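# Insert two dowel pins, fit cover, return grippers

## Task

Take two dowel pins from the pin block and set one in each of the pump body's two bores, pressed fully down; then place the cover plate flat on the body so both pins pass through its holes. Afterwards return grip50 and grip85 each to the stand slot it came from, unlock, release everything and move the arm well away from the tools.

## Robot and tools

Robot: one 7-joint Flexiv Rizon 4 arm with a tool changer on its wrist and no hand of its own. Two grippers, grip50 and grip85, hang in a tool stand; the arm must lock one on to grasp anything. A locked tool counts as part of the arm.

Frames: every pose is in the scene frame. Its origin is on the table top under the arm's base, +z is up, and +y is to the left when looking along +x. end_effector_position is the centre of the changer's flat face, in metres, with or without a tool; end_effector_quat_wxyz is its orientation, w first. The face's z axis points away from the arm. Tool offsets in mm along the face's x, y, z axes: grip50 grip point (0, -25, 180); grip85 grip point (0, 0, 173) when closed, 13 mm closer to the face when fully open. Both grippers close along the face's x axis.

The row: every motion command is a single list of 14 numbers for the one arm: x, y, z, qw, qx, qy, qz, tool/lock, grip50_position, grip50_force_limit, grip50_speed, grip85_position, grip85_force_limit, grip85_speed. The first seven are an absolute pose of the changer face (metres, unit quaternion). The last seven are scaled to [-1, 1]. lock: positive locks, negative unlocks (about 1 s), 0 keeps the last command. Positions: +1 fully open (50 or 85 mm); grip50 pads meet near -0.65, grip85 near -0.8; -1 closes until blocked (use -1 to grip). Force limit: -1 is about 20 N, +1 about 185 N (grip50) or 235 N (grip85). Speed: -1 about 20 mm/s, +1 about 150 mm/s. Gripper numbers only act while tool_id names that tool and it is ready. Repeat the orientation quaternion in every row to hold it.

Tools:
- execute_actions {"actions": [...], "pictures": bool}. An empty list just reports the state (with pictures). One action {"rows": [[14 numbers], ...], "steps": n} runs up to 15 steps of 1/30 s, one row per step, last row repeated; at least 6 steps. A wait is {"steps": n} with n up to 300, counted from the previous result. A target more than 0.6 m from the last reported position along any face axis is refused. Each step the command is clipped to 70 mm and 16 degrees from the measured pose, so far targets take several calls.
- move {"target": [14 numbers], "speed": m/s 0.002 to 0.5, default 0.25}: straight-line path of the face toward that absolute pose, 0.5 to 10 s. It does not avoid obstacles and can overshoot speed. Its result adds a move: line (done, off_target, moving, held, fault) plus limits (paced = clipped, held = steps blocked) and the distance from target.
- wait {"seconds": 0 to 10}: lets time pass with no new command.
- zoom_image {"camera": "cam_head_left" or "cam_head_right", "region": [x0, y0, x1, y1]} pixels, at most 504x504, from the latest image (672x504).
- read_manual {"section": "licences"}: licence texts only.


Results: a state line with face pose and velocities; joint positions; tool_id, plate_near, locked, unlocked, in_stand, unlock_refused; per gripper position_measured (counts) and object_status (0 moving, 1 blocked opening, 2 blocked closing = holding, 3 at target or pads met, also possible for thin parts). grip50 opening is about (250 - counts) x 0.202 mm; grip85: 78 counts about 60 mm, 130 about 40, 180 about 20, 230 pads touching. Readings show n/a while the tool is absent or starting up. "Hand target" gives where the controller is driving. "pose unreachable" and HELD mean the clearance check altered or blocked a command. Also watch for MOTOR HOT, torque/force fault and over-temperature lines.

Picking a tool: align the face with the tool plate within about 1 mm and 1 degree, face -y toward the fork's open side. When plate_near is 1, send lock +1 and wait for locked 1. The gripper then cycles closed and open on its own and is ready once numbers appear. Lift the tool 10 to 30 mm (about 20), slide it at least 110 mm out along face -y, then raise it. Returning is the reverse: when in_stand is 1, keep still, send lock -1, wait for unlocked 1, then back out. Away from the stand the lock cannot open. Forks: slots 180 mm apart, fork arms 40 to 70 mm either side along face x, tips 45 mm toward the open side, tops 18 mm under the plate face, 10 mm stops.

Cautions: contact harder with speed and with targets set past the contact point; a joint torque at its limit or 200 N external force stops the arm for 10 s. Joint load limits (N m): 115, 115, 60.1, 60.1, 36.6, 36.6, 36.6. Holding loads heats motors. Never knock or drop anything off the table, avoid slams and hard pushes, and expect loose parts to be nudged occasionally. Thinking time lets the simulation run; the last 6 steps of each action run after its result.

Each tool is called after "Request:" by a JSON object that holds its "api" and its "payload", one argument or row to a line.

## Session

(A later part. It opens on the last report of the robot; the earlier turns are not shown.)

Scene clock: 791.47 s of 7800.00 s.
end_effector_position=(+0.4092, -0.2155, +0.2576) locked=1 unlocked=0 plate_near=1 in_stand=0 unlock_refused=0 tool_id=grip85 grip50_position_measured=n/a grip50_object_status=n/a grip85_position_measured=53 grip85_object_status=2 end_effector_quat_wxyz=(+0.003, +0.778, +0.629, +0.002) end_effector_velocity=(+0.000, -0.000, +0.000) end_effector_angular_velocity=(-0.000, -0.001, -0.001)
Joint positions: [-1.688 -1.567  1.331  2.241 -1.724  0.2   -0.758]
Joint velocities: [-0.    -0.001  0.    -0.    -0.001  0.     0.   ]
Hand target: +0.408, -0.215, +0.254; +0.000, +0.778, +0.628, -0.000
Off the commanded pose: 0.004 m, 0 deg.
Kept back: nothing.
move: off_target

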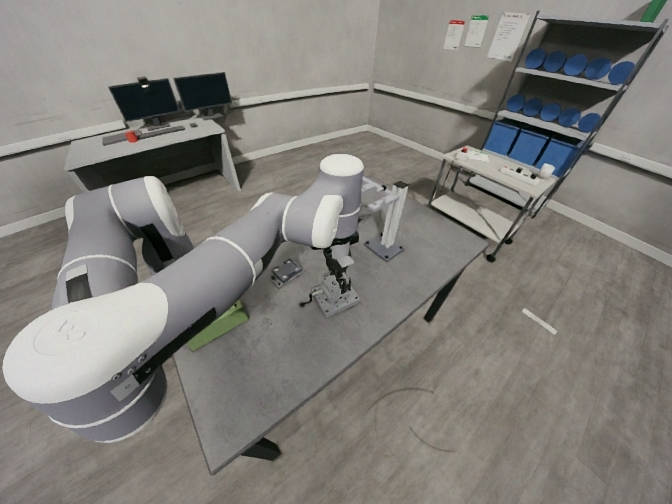

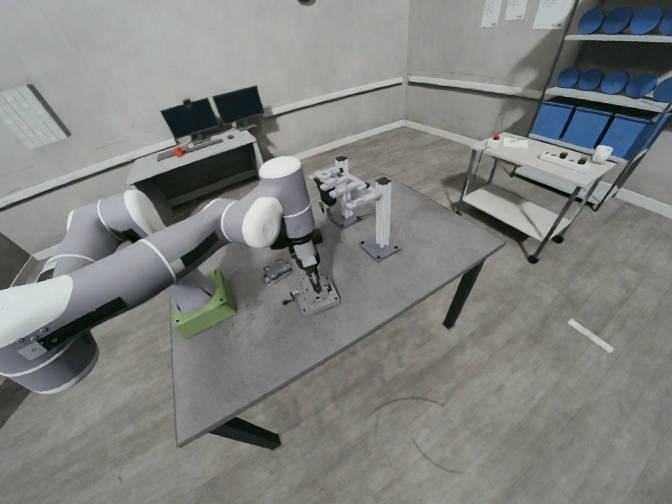

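Request:
{"api": "move", "payload": {
  "target": [0.4065,-0.2154,0.2565,0,0.778,0.628,0,0,1,0,0,-1,-0.3,-1],
  "speed": 0.003
}}

Request:
{"api": "move", "payload": {
  "target": [0.4048,-0.2234,0.2555,0,0.778,0.628,0,0,1,0,0,-1,-0.3,-1],
  "speed": 0.002
}}

Request:
{"api": "zoom_image", "payload": {
  "camera": "cam_head_left",
  "region": [305,260,365,320]
}}

Request:
{"api": "zoom_image", "payload": {
  "camera": "cam_head_right",
  "region": [285,260,345,320]
}}

Scene clock: 793.90 s of 7800.00 s.
end_effector_position=(+0.4078, -0.2157, +0.2585) locked=1 unlocked=0 plate_near=1 in_stand=0 unlock_refused=0 tool_id=grip85 grip50_position_measured=n/a grip50_object_status=n/a grip85_position_measured=53 grip85_object_status=2 end_effector_quat_wxyz=(+0.003, +0.778, +0.628, +0.002) end_effector_velocity=(-0.000, +0.000, -0.000) end_effector_angular_velocity=(+0.000, +0.001, -0.001)
Joint positions: [-1.692 -1.564  1.332  2.243 -1.72   0.2   -0.758]
Joint velocities: [-0.     0.001 -0.     0.     0.001  0.     0.001]
Hand target: +0.407, -0.215, +0.256; +0.000, +0.778, +0.628, -0.000
Off the commanded pose: 0.002 m, 0 deg.
Kept back: nothing.
move: done

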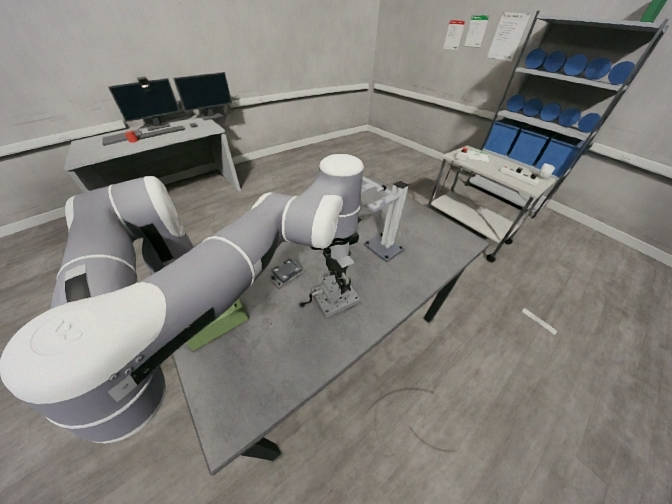

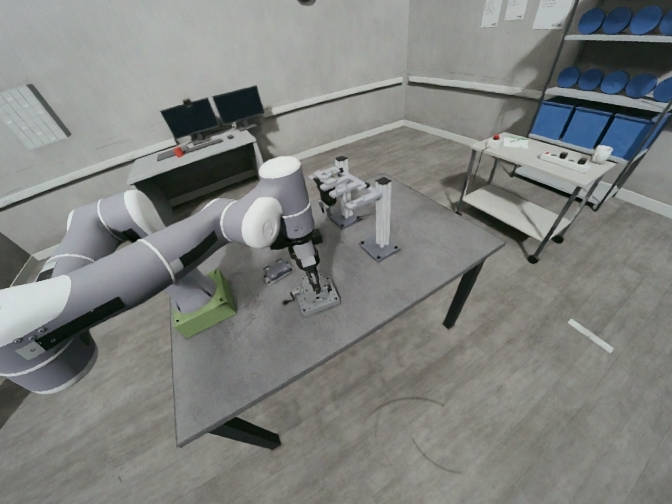

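Scene clock: 798.50 s of 7800.00 s.
end_effector_position=(+0.4054, -0.2215, +0.2563) locked=1 unlocked=0 plate_near=1 in_stand=0 unlock_refused=0 tool_id=grip85 grip50_position_measured=n/a grip50_object_status=n/a grip85_position_measured=53 grip85_object_status=2 end_effector_quat_wxyz=(-0.000, +0.777, +0.629, +0.003) end_effector_velocity=(-0.000, -0.000, -0.000) end_effector_angular_velocity=(-0.000, -0.000, +0.002)
Joint positions: [-1.703 -1.557  1.324  2.239 -1.713  0.212 -0.777]
Joint velocities: [ 0.001  0.011 -0.006 -0.     0.005  0.011 -0.002]
Hand target: +0.405, -0.223, +0.256; +0.000, +0.778, +0.628, -0.000
Off the commanded pose: 0.002 m, 0 deg.
Kept back: nothing.
move: done

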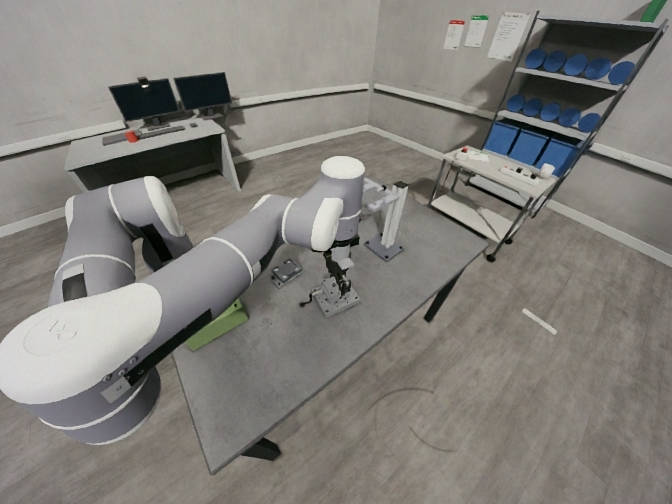

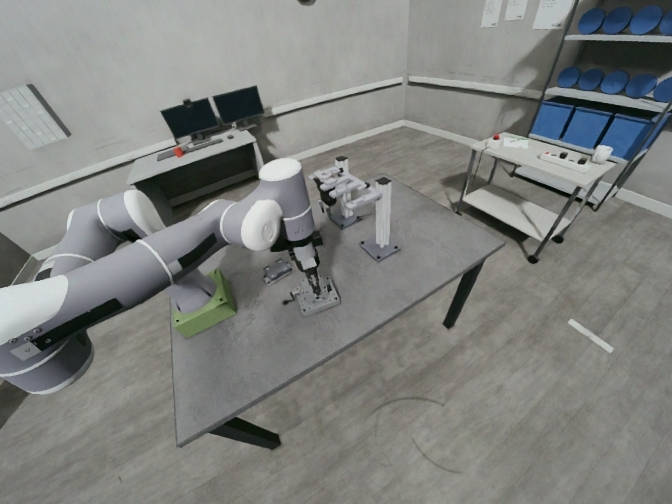

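Region (305, 260, 365, 320) of cam_head_left's 672x504 image, scaled by 8.400, with more detail than that image has.

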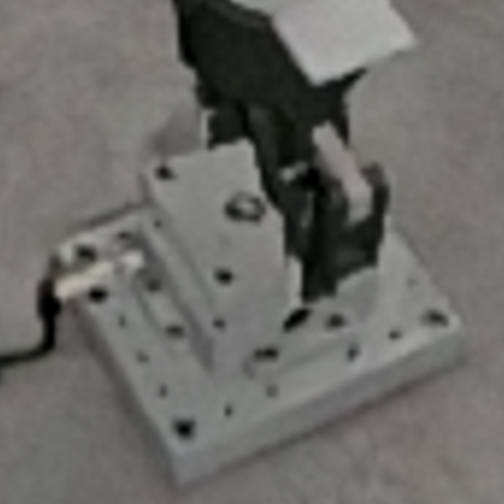

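Region (285, 260, 345, 320) of cam_head_right's 672x504 image, scaled by 8.400, with more detail than that image has.

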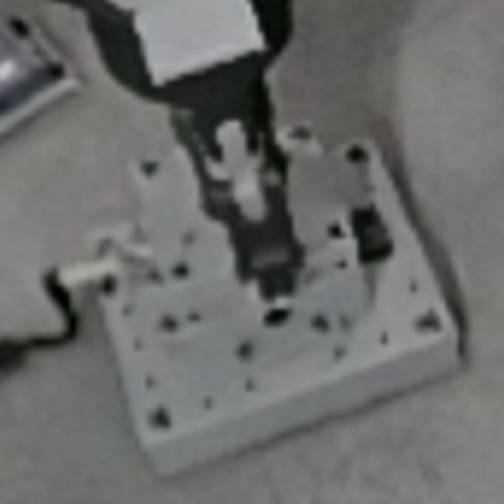

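Caught something; descend.

Request:
{"api": "move", "payload": {
  "target": [0.4052,-0.221,0.250,0,0.778,0.628,0,0,1,0,0,-1,-0.3,-1],
  "speed": 0.003
}}

Request:
{"api": "move", "payload": {
  "target": [0.4052,-0.221,0.245,0,0.778,0.628,0,0,1,0,0,-1,-0.3,-1],
  "speed": 0.003
}}

Request:
{"api": "zoom_image", "payload": {
  "camera": "cam_head_right",
  "region": [285,260,345,320]
}}

Scene clock: 801.10 s of 7800.00 s.
end_effector_position=(+0.4053, -0.2201, +0.2530) locked=1 unlocked=0 plate_near=1 in_stand=0 unlock_refused=0 tool_id=grip85 grip50_position_measured=n/a grip50_object_status=n/a grip85_position_measured=53 grip85_object_status=2 end_effector_quat_wxyz=(+0.002, +0.777, +0.629, +0.001) end_effector_velocity=(-0.000, -0.000, -0.000) end_effector_angular_velocity=(-0.000, -0.000, +0.001)
Joint positions: [-1.701 -1.558  1.314  2.241 -1.724  0.217 -0.771]
Joint velocities: [-0.    -0.    -0.     0.    -0.001 -0.    -0.   ]
Hand target: +0.405, -0.221, +0.250; +0.000, +0.778, +0.628, -0.000
Off the commanded pose: 0.003 m, 0 deg.
Kept back: nothing.
move: done

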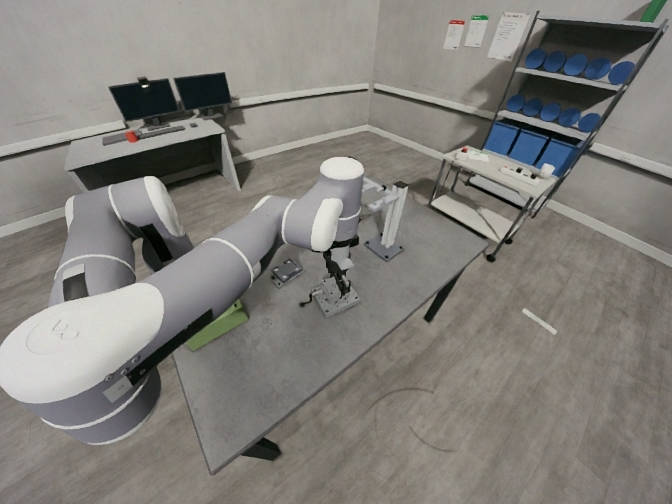

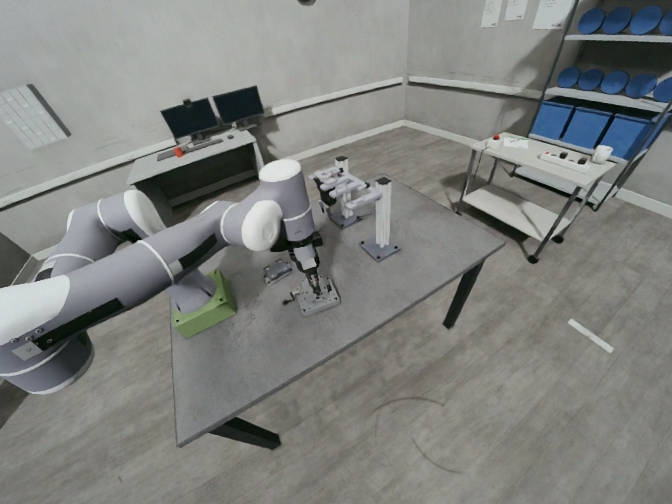

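Scene clock: 813.57 s of 7800.00 s.
end_effector_position=(+0.4048, -0.2193, +0.2533) locked=1 unlocked=0 plate_near=1 in_stand=0 unlock_refused=0 tool_id=grip85 grip50_position_measured=n/a grip50_object_status=n/a grip85_position_measured=53 grip85_object_status=2 end_effector_quat_wxyz=(+0.004, +0.777, +0.630, +0.002) end_effector_velocity=(-0.000, +0.000, -0.000) end_effector_angular_velocity=(+0.000, +0.000, -0.000)
Joint positions: [-1.704 -1.571  1.319  2.246 -1.738  0.205 -0.769]
Joint velocities: [-0. -0.  0.  0.  0. -0.  0.]
Hand target: +0.405, -0.220, +0.252; +0.004, +0.777, +0.630, +0.001
Off the commanded pose: 0.009 m, 1 deg.
FORCE FAULT: contact force on the arm reached its limit, and the arm stopped for 10 seconds. The contact can be on any part of the arm, not only on its tool. The arm's remaining commands of this call were not run. The arm holds still and accepts commands again. Move the arm away from the contact; if what it grips holds it there, let go first. Pushing or pulling that hard again can fault the arm again.
Kept back: nothing.
move: fault

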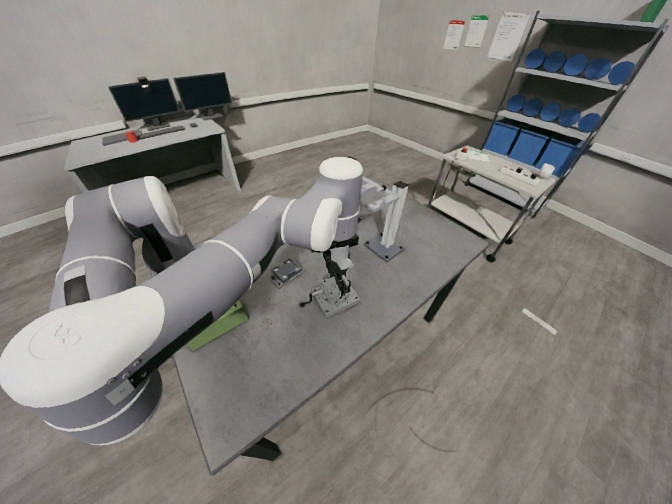

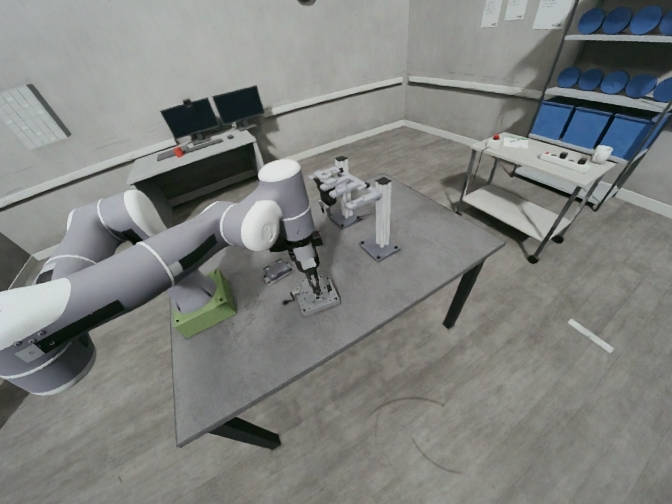

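Region (285, 260, 345, 320) of cam_head_right's 672x504 image, scaled by 8.400, with more detail than that image has.

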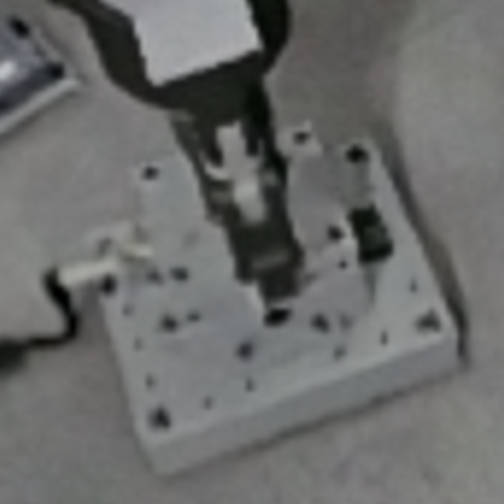

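Request:
{"api": "move", "payload": {
  "target": [0.4052,-0.220,0.253,0,0.778,0.628,0,0,1,0,0,-1,-0.3,-1],
  "speed": 0.003
}}

Request:
{"api": "move", "payload": {
  "target": [0.4052,-0.2192,0.251,0,0.757,0.653,0,0,1,0,0,-1,-0.3,-1],
  "speed": 0.005
}}

Request:
{"api": "zoom_image", "payload": {
  "camera": "cam_head_right",
  "region": [285,260,345,320]
}}

Request:
{"api": "zoom_image", "payload": {
  "camera": "cam_head_left",
  "region": [305,260,365,320]
}}

Scene clock: 816.03 s of 7800.00 s.
end_effector_position=(+0.4056, -0.2200, +0.2536) locked=1 unlocked=0 plate_near=1 in_stand=0 unlock_refused=0 tool_id=grip85 grip50_position_measured=n/a grip50_object_status=n/a grip85_position_measured=53 grip85_object_status=2 end_effector_quat_wxyz=(+0.001, +0.778, +0.629, +0.001) end_effector_velocity=(+0.000, -0.000, +0.000) end_effector_angular_velocity=(-0.000, +0.000, -0.000)
Joint positions: [-1.7   -1.57   1.323  2.24  -1.727  0.201 -0.769]
Joint velocities: [ 0. -0.  0. -0. -0. -0.  0.]
Hand target: +0.405, -0.220, +0.253; +0.000, +0.778, +0.628, -0.000
Off the commanded pose: 0.001 m, 0 deg.
Kept back: nothing.
move: done

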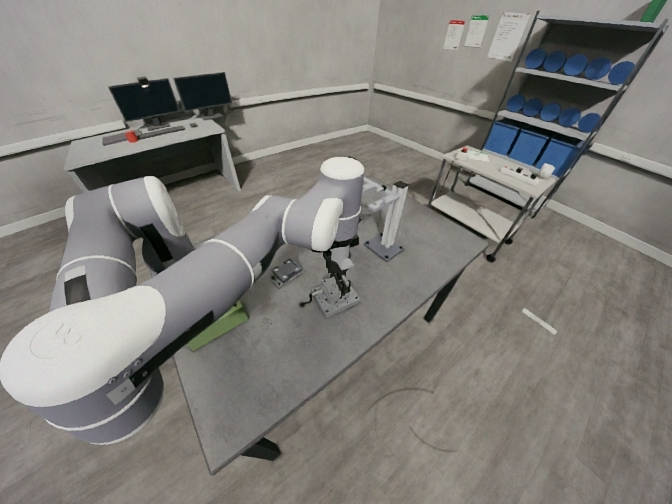

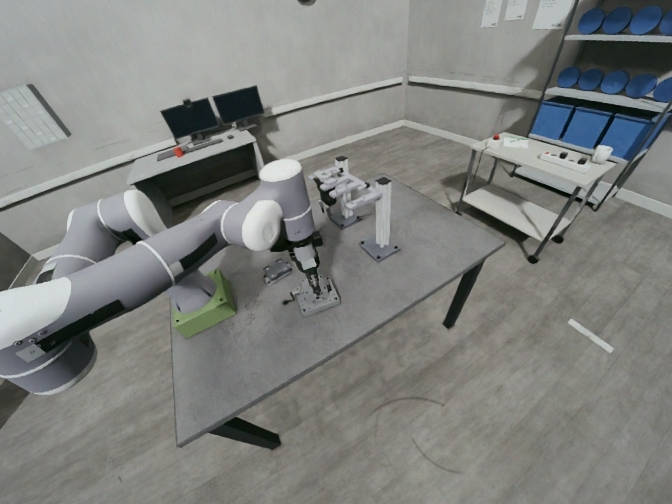

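Scene clock: 822.67 s of 7800.00 s.
end_effector_position=(+0.4058, -0.2199, +0.2531) locked=1 unlocked=0 plate_near=1 in_stand=0 unlock_refused=0 tool_id=grip85 grip50_position_measured=n/a grip50_object_status=n/a grip85_position_measured=53 grip85_object_status=2 end_effector_quat_wxyz=(+0.001, +0.760, +0.650, +0.002) end_effector_velocity=(+0.000, +0.000, +0.000) end_effector_angular_velocity=(-0.001, -0.000, +0.001)
Joint positions: [-1.701 -1.568  1.32   2.24  -1.728  0.207 -0.824]
Joint velocities: [ 0.     0.001 -0.001  0.    -0.     0.001  0.   ]
Hand target: +0.405, -0.219, +0.251; -0.000, +0.757, +0.653, -0.000
Off the commanded pose: 0.002 m, 1 deg.
Kept back: nothing.
move: done

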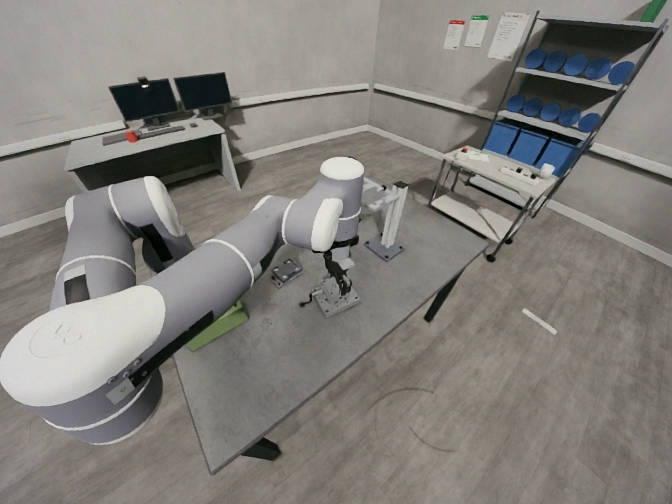

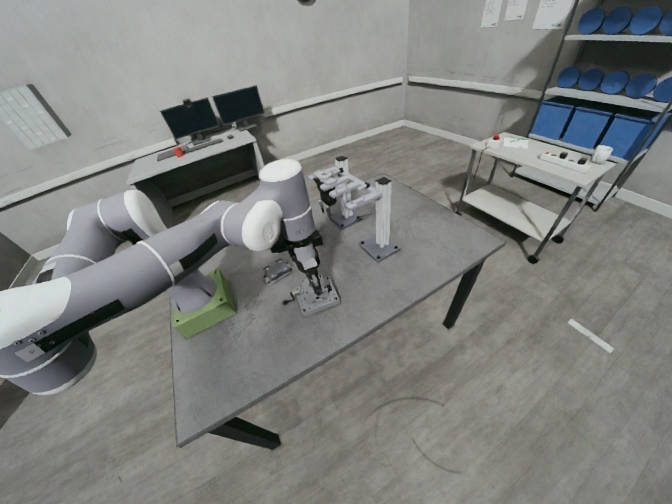

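Region (285, 260, 345, 320) of cam_head_right's 672x504 image, scaled by 8.400, with more detail than that image has.

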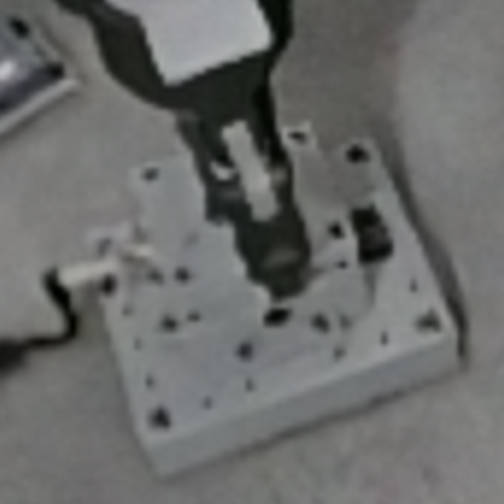

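Region (305, 260, 365, 320) of cam_head_left's 672x504 image, scaled by 8.400, with more detail than that image has.

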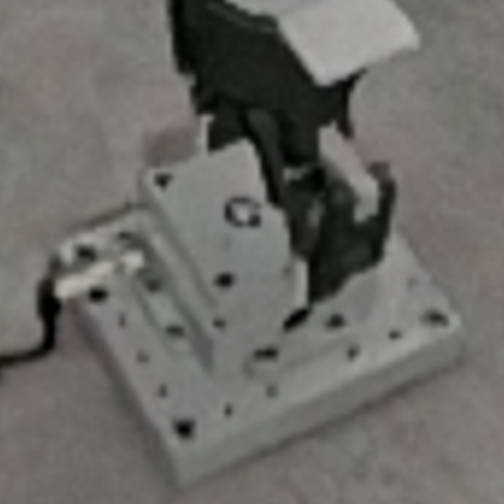

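Request:
{"api": "move", "payload": {
  "target": [0.4054,-0.220,0.2535,0,0.772,0.636,0,0,1,0,0,1,-0.3,-1],
  "speed": 0.02
}}

Request:
{"api": "move", "payload": {
  "target": [0.4054,-0.220,0.30,0,0.772,0.636,0,0,1,0,0,1,-0.3,0],
  "speed": 0.05
}}

Request:
{"api": "move", "payload": {
  "target": [0.43,-0.10,0.30,0,0.772,0.636,0,0,1,0,0,1,-0.3,0],
  "speed": 0.15
}}

Request:
{"api": "zoom_image", "payload": {
  "camera": "cam_head_right",
  "region": [285,260,345,320]
}}

Request:
{"api": "zoom_image", "payload": {
  "camera": "cam_head_left",
  "region": [305,260,365,320]
}}

Scene clock: 824.30 s of 7800.00 s.
end_effector_position=(+0.4054, -0.2199, +0.2535) locked=1 unlocked=0 plate_near=1 in_stand=0 unlock_refused=0 tool_id=grip85 grip50_position_measured=n/a grip50_object_status=n/a grip85_position_measured=3 grip85_object_status=3 end_effector_quat_wxyz=(+0.000, +0.772, +0.636, +0.000) end_effector_velocity=(-0.000, +0.000, -0.000) end_effector_angular_velocity=(-0.000, +0.000, -0.001)
Joint positions: [-1.7   -1.566  1.322  2.24  -1.723  0.203 -0.789]
Joint velocities: [-0.     0.    -0.     0.    -0.     0.     0.001]
Hand target: +0.405, -0.220, +0.253; +0.000, +0.772, +0.636, -0.000
Off the commanded pose: 0.000 m, 0 deg.
Kept back: nothing.
move: done

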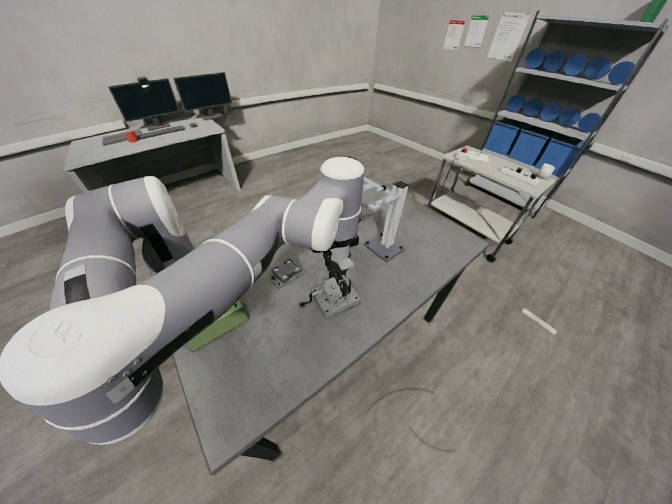

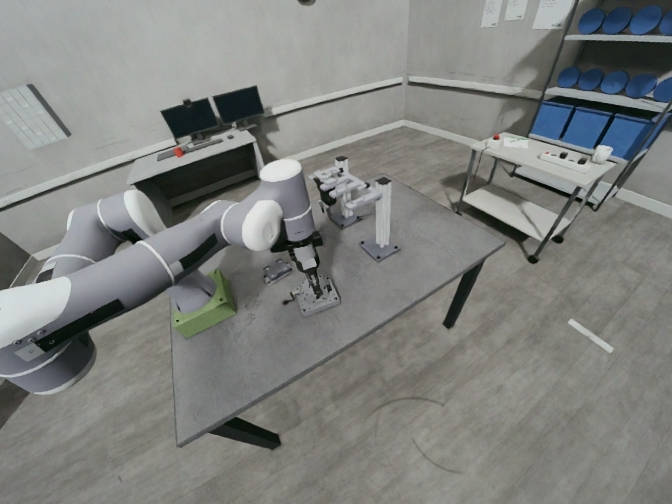

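Scene clock: 825.50 s of 7800.00 s.
end_effector_position=(+0.4054, -0.2197, +0.3001) locked=1 unlocked=0 plate_near=1 in_stand=0 unlock_refused=0 tool_id=grip85 grip50_position_measured=n/a grip50_object_status=n/a grip85_position_measured=3 grip85_object_status=3 end_effector_quat_wxyz=(+0.000, +0.772, +0.636, +0.000) end_effector_velocity=(-0.000, +0.000, -0.000) end_effector_angular_velocity=(+0.000, -0.000, +0.001)
Joint positions: [-1.701 -1.511  1.431  2.245 -1.611  0.152 -0.801]
Joint velocities: [-0.    -0.     0.     0.    -0.     0.    -0.001]
Hand target: +0.405, -0.220, +0.300; +0.000, +0.772, +0.636, -0.000
Off the commanded pose: 0.000 m, 0 deg.
Kept back: nothing.
move: done

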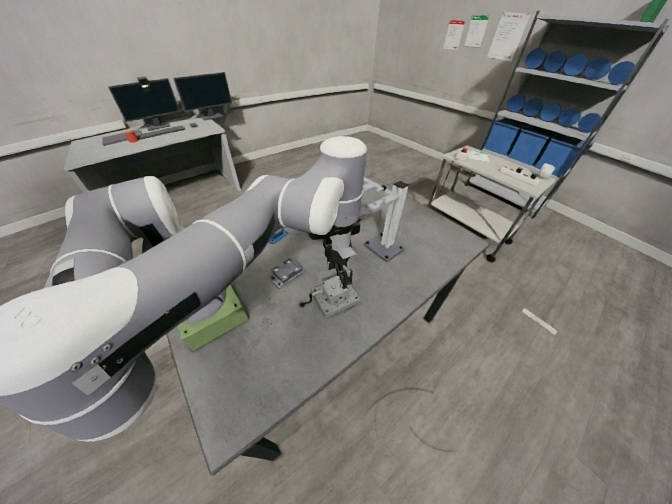

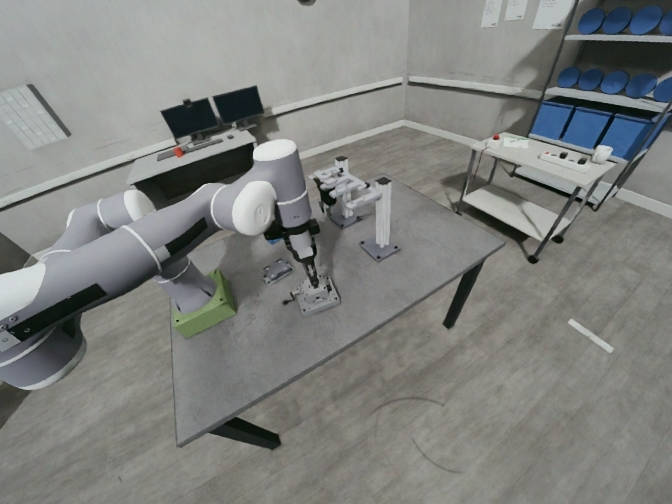

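Scene clock: 826.63 s of 7800.00 s.
end_effector_position=(+0.4302, -0.0998, +0.2999) locked=1 unlocked=0 plate_near=1 in_stand=0 unlock_refused=0 tool_id=grip85 grip50_position_measured=n/a grip50_object_status=n/a grip85_position_measured=3 grip85_object_status=3 end_effector_quat_wxyz=(-0.000, +0.772, +0.636, +0.000) end_effector_velocity=(-0.000, -0.001, -0.000) end_effector_angular_velocity=(-0.000, +0.000, -0.001)
Joint positions: [-1.473 -1.503  1.426  2.297 -1.616  0.16  -0.52 ]
Joint velocities: [-0.001  0.    -0.    -0.    -0.    -0.     0.   ]
Hand target: +0.430, -0.100, +0.300; -0.000, +0.772, +0.636, +0.000
Off the commanded pose: 0.000 m, 0 deg.
Kept back: nothing.
move: done

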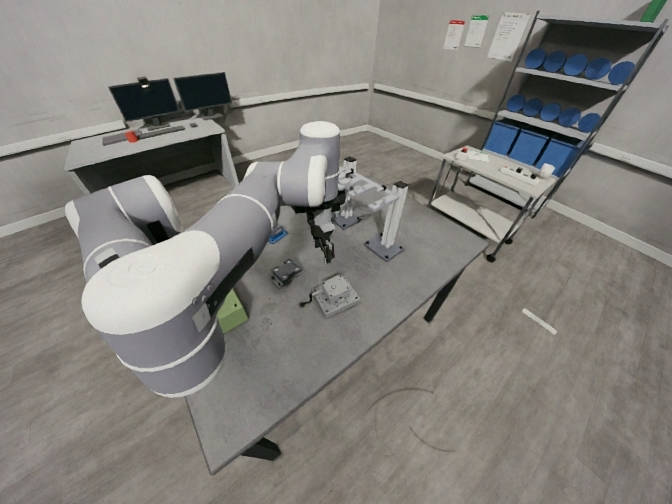

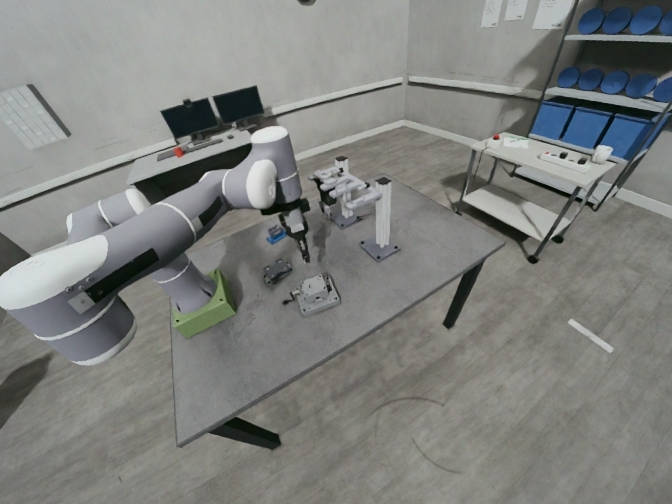

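Region (285, 260, 345, 320) of cam_head_right's 672x504 image, scaled by 8.400, with more detail than that image has.

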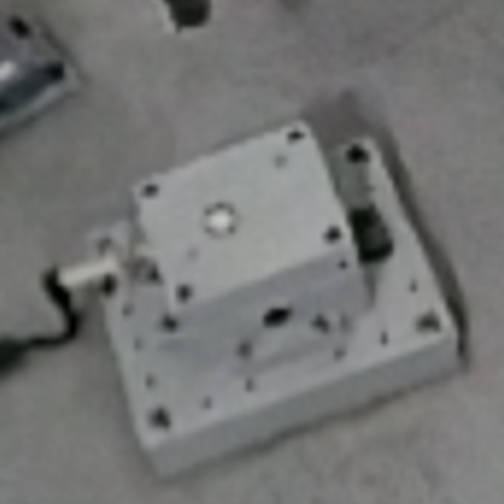

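Region (305, 260, 365, 320) of cam_head_left's 672x504 image, scaled by 8.400, with more detail than that image has.

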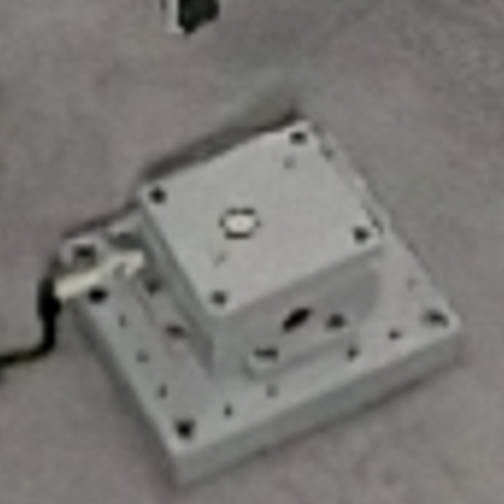

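Request:
{"api": "move", "payload": {
  "target": [0.428,-0.213,0.29,0,0.772,0.636,0,0,1,0,0,-1,-0.3,1],
  "speed": 0.15
}}

Request:
{"api": "move", "payload": {
  "target": [0.428,-0.213,0.276,0,0.772,0.636,0,0,1,0,0,-1,-0.3,1],
  "speed": 0.005
}}

Request:
{"api": "zoom_image", "payload": {
  "camera": "cam_head_right",
  "region": [285,260,345,320]
}}

Scene clock: 827.97 s of 7800.00 s.
end_effector_position=(+0.4278, -0.2132, +0.2902) locked=1 unlocked=0 plate_near=1 in_stand=0 unlock_refused=0 tool_id=grip85 grip50_position_measured=n/a grip50_object_status=n/a grip85_position_measured=232 grip85_object_status=3 end_effector_quat_wxyz=(+0.000, +0.772, +0.636, -0.000) end_effector_velocity=(+0.000, +0.000, +0.000) end_effector_angular_velocity=(-0.000, -0.000, +0.001)
Joint positions: [-1.633 -1.523  1.411  2.2   -1.626  0.162 -0.776]
Joint velocities: [ 0.  0.  0.  0. -0.  0. -0.]
Hand target: +0.428, -0.213, +0.290; +0.000, +0.772, +0.636, -0.000
Off the commanded pose: 0.000 m, 0 deg.
Kept back: nothing.
move: done

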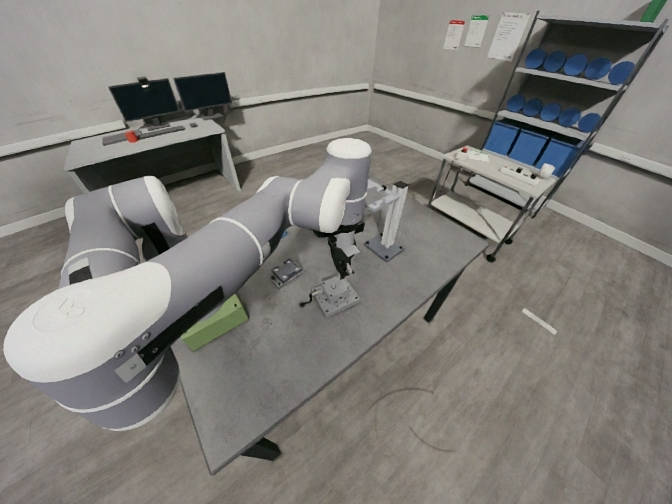

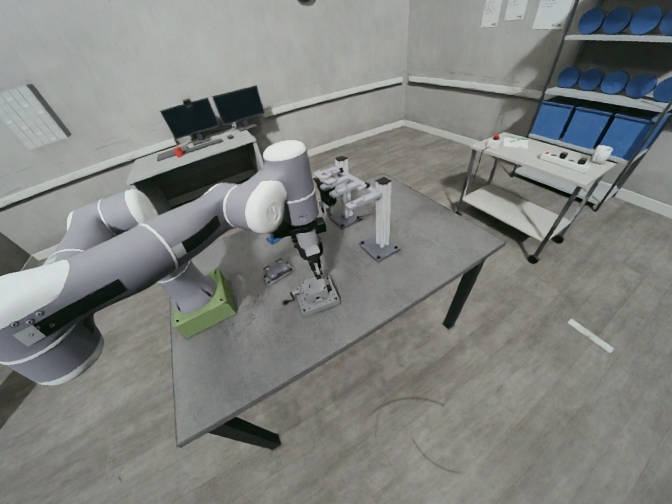

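Scene clock: 831.03 s of 7800.00 s.
end_effector_position=(+0.4279, -0.2131, +0.2760) locked=1 unlocked=0 plate_near=1 in_stand=0 unlock_refused=0 tool_id=grip85 grip50_position_measured=n/a grip50_object_status=n/a grip85_position_measured=232 grip85_object_status=3 end_effector_quat_wxyz=(-0.000, +0.772, +0.636, -0.000) end_effector_velocity=(+0.000, +0.000, +0.000) end_effector_angular_velocity=(-0.000, -0.000, +0.000)
Joint positions: [-1.632 -1.539  1.379  2.199 -1.658  0.179 -0.772]
Joint velocities: [ 0.  0.  0.  0. -0. -0. -0.]
Hand target: +0.428, -0.213, +0.276; -0.000, +0.772, +0.636, +0.000
Off the commanded pose: 0.000 m, 0 deg.
Kept back: nothing.
move: done

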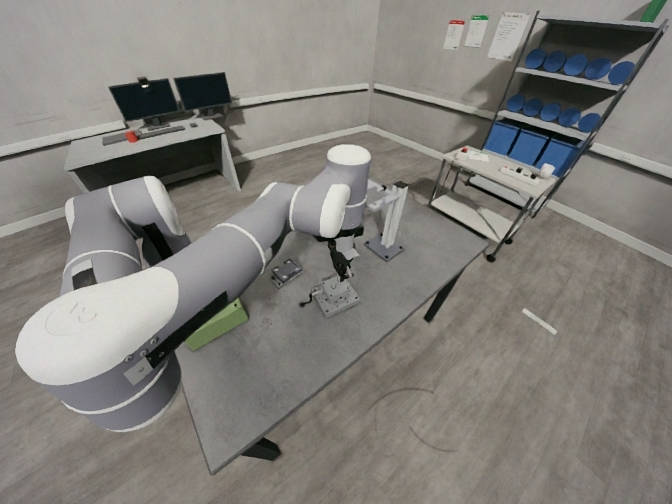

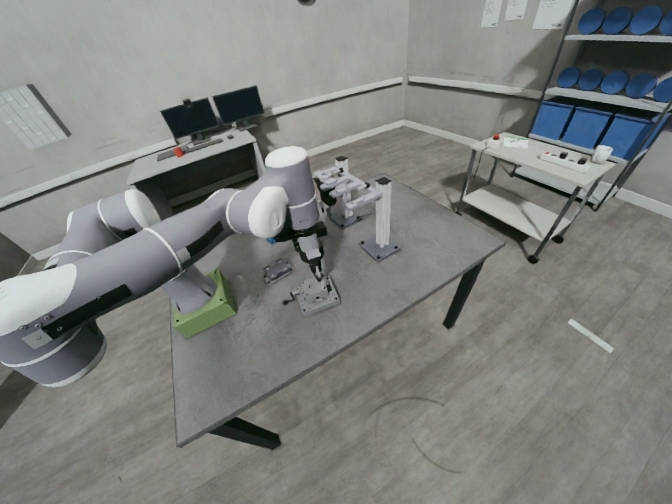

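Region (285, 260, 345, 320) of cam_head_right's 672x504 image, scaled by 8.400, with more detail than that image has.

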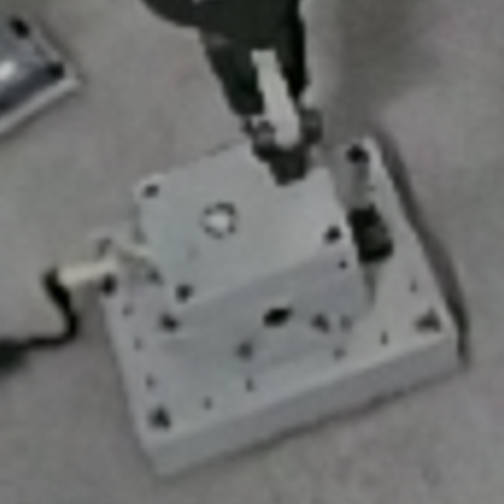

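Request:
{"api": "move", "payload": {
  "target": [0.428,-0.213,0.272,0,0.772,0.636,0,0,1,0,0,-1,-0.3,1],
  "speed": 0.004
}}

Request:
{"api": "move", "payload": {
  "target": [0.428,-0.213,0.268,0,0.772,0.636,0,0,1,0,0,-1,-0.3,1],
  "speed": 0.004
}}

Request:
{"api": "zoom_image", "payload": {
  "camera": "cam_head_right",
  "region": [285,260,345,320]
}}

Scene clock: 832.50 s of 7800.00 s.
end_effector_position=(+0.4281, -0.2131, +0.2725) locked=1 unlocked=0 plate_near=1 in_stand=0 unlock_refused=0 tool_id=grip85 grip50_position_measured=n/a grip50_object_status=n/a grip85_position_measured=232 grip85_object_status=3 end_effector_quat_wxyz=(+0.000, +0.772, +0.636, +0.000) end_effector_velocity=(+0.000, -0.000, +0.000) end_effector_angular_velocity=(-0.001, -0.001, -0.001)
Joint positions: [-1.632 -1.543  1.37   2.199 -1.667  0.184 -0.771]
Joint velocities: [-0.     0.    -0.     0.    -0.001  0.     0.001]
Hand target: +0.428, -0.213, +0.272; -0.000, +0.772, +0.636, +0.000
Off the commanded pose: 0.000 m, 0 deg.
Kept back: nothing.
move: done

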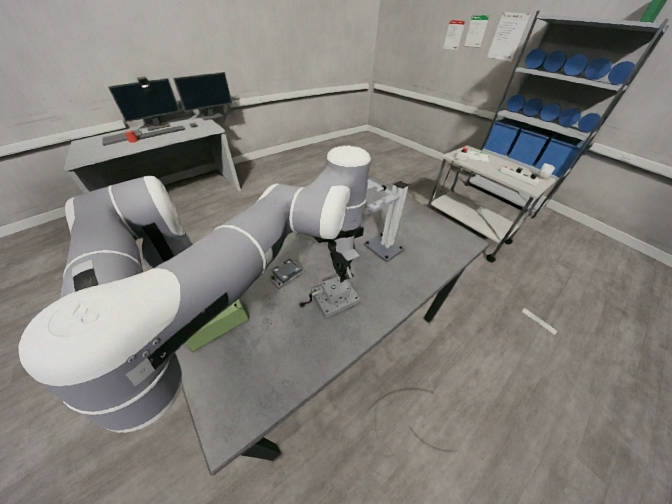

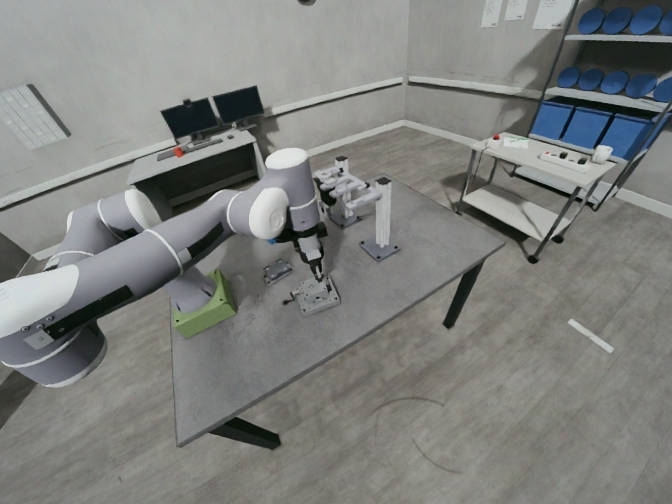

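Scene clock: 833.83 s of 7800.00 s.
end_effector_position=(+0.4280, -0.2131, +0.2683) locked=1 unlocked=0 plate_near=1 in_stand=0 unlock_refused=0 tool_id=grip85 grip50_position_measured=n/a grip50_object_status=n/a grip85_position_measured=232 grip85_object_status=3 end_effector_quat_wxyz=(+0.000, +0.772, +0.636, -0.000) end_effector_velocity=(-0.000, +0.000, -0.000) end_effector_angular_velocity=(+0.001, +0.000, -0.000)
Joint positions: [-1.632 -1.548  1.361  2.198 -1.676  0.189 -0.77 ]
Joint velocities: [ 0.     0.    -0.    -0.     0.001  0.    -0.   ]
Hand target: +0.428, -0.213, +0.268; -0.000, +0.772, +0.636, +0.000
Off the commanded pose: 0.000 m, 0 deg.
Kept back: nothing.
move: done

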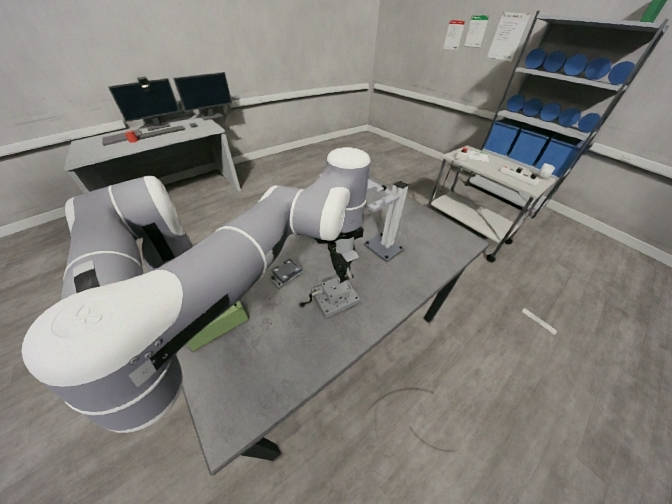

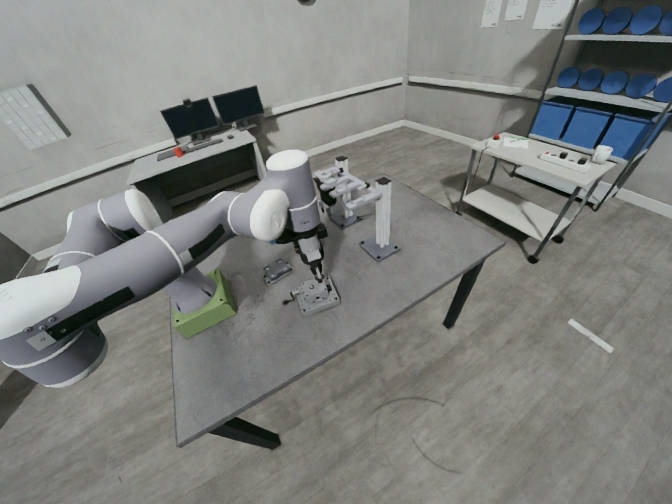

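Region (285, 260, 345, 320) of cam_head_right's 672x504 image, scaled by 8.400, with more detail than that image has.

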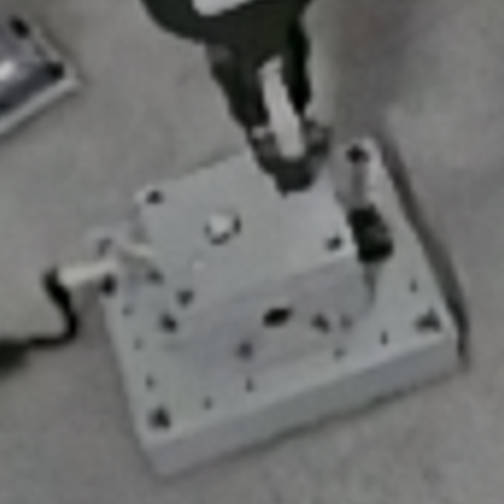

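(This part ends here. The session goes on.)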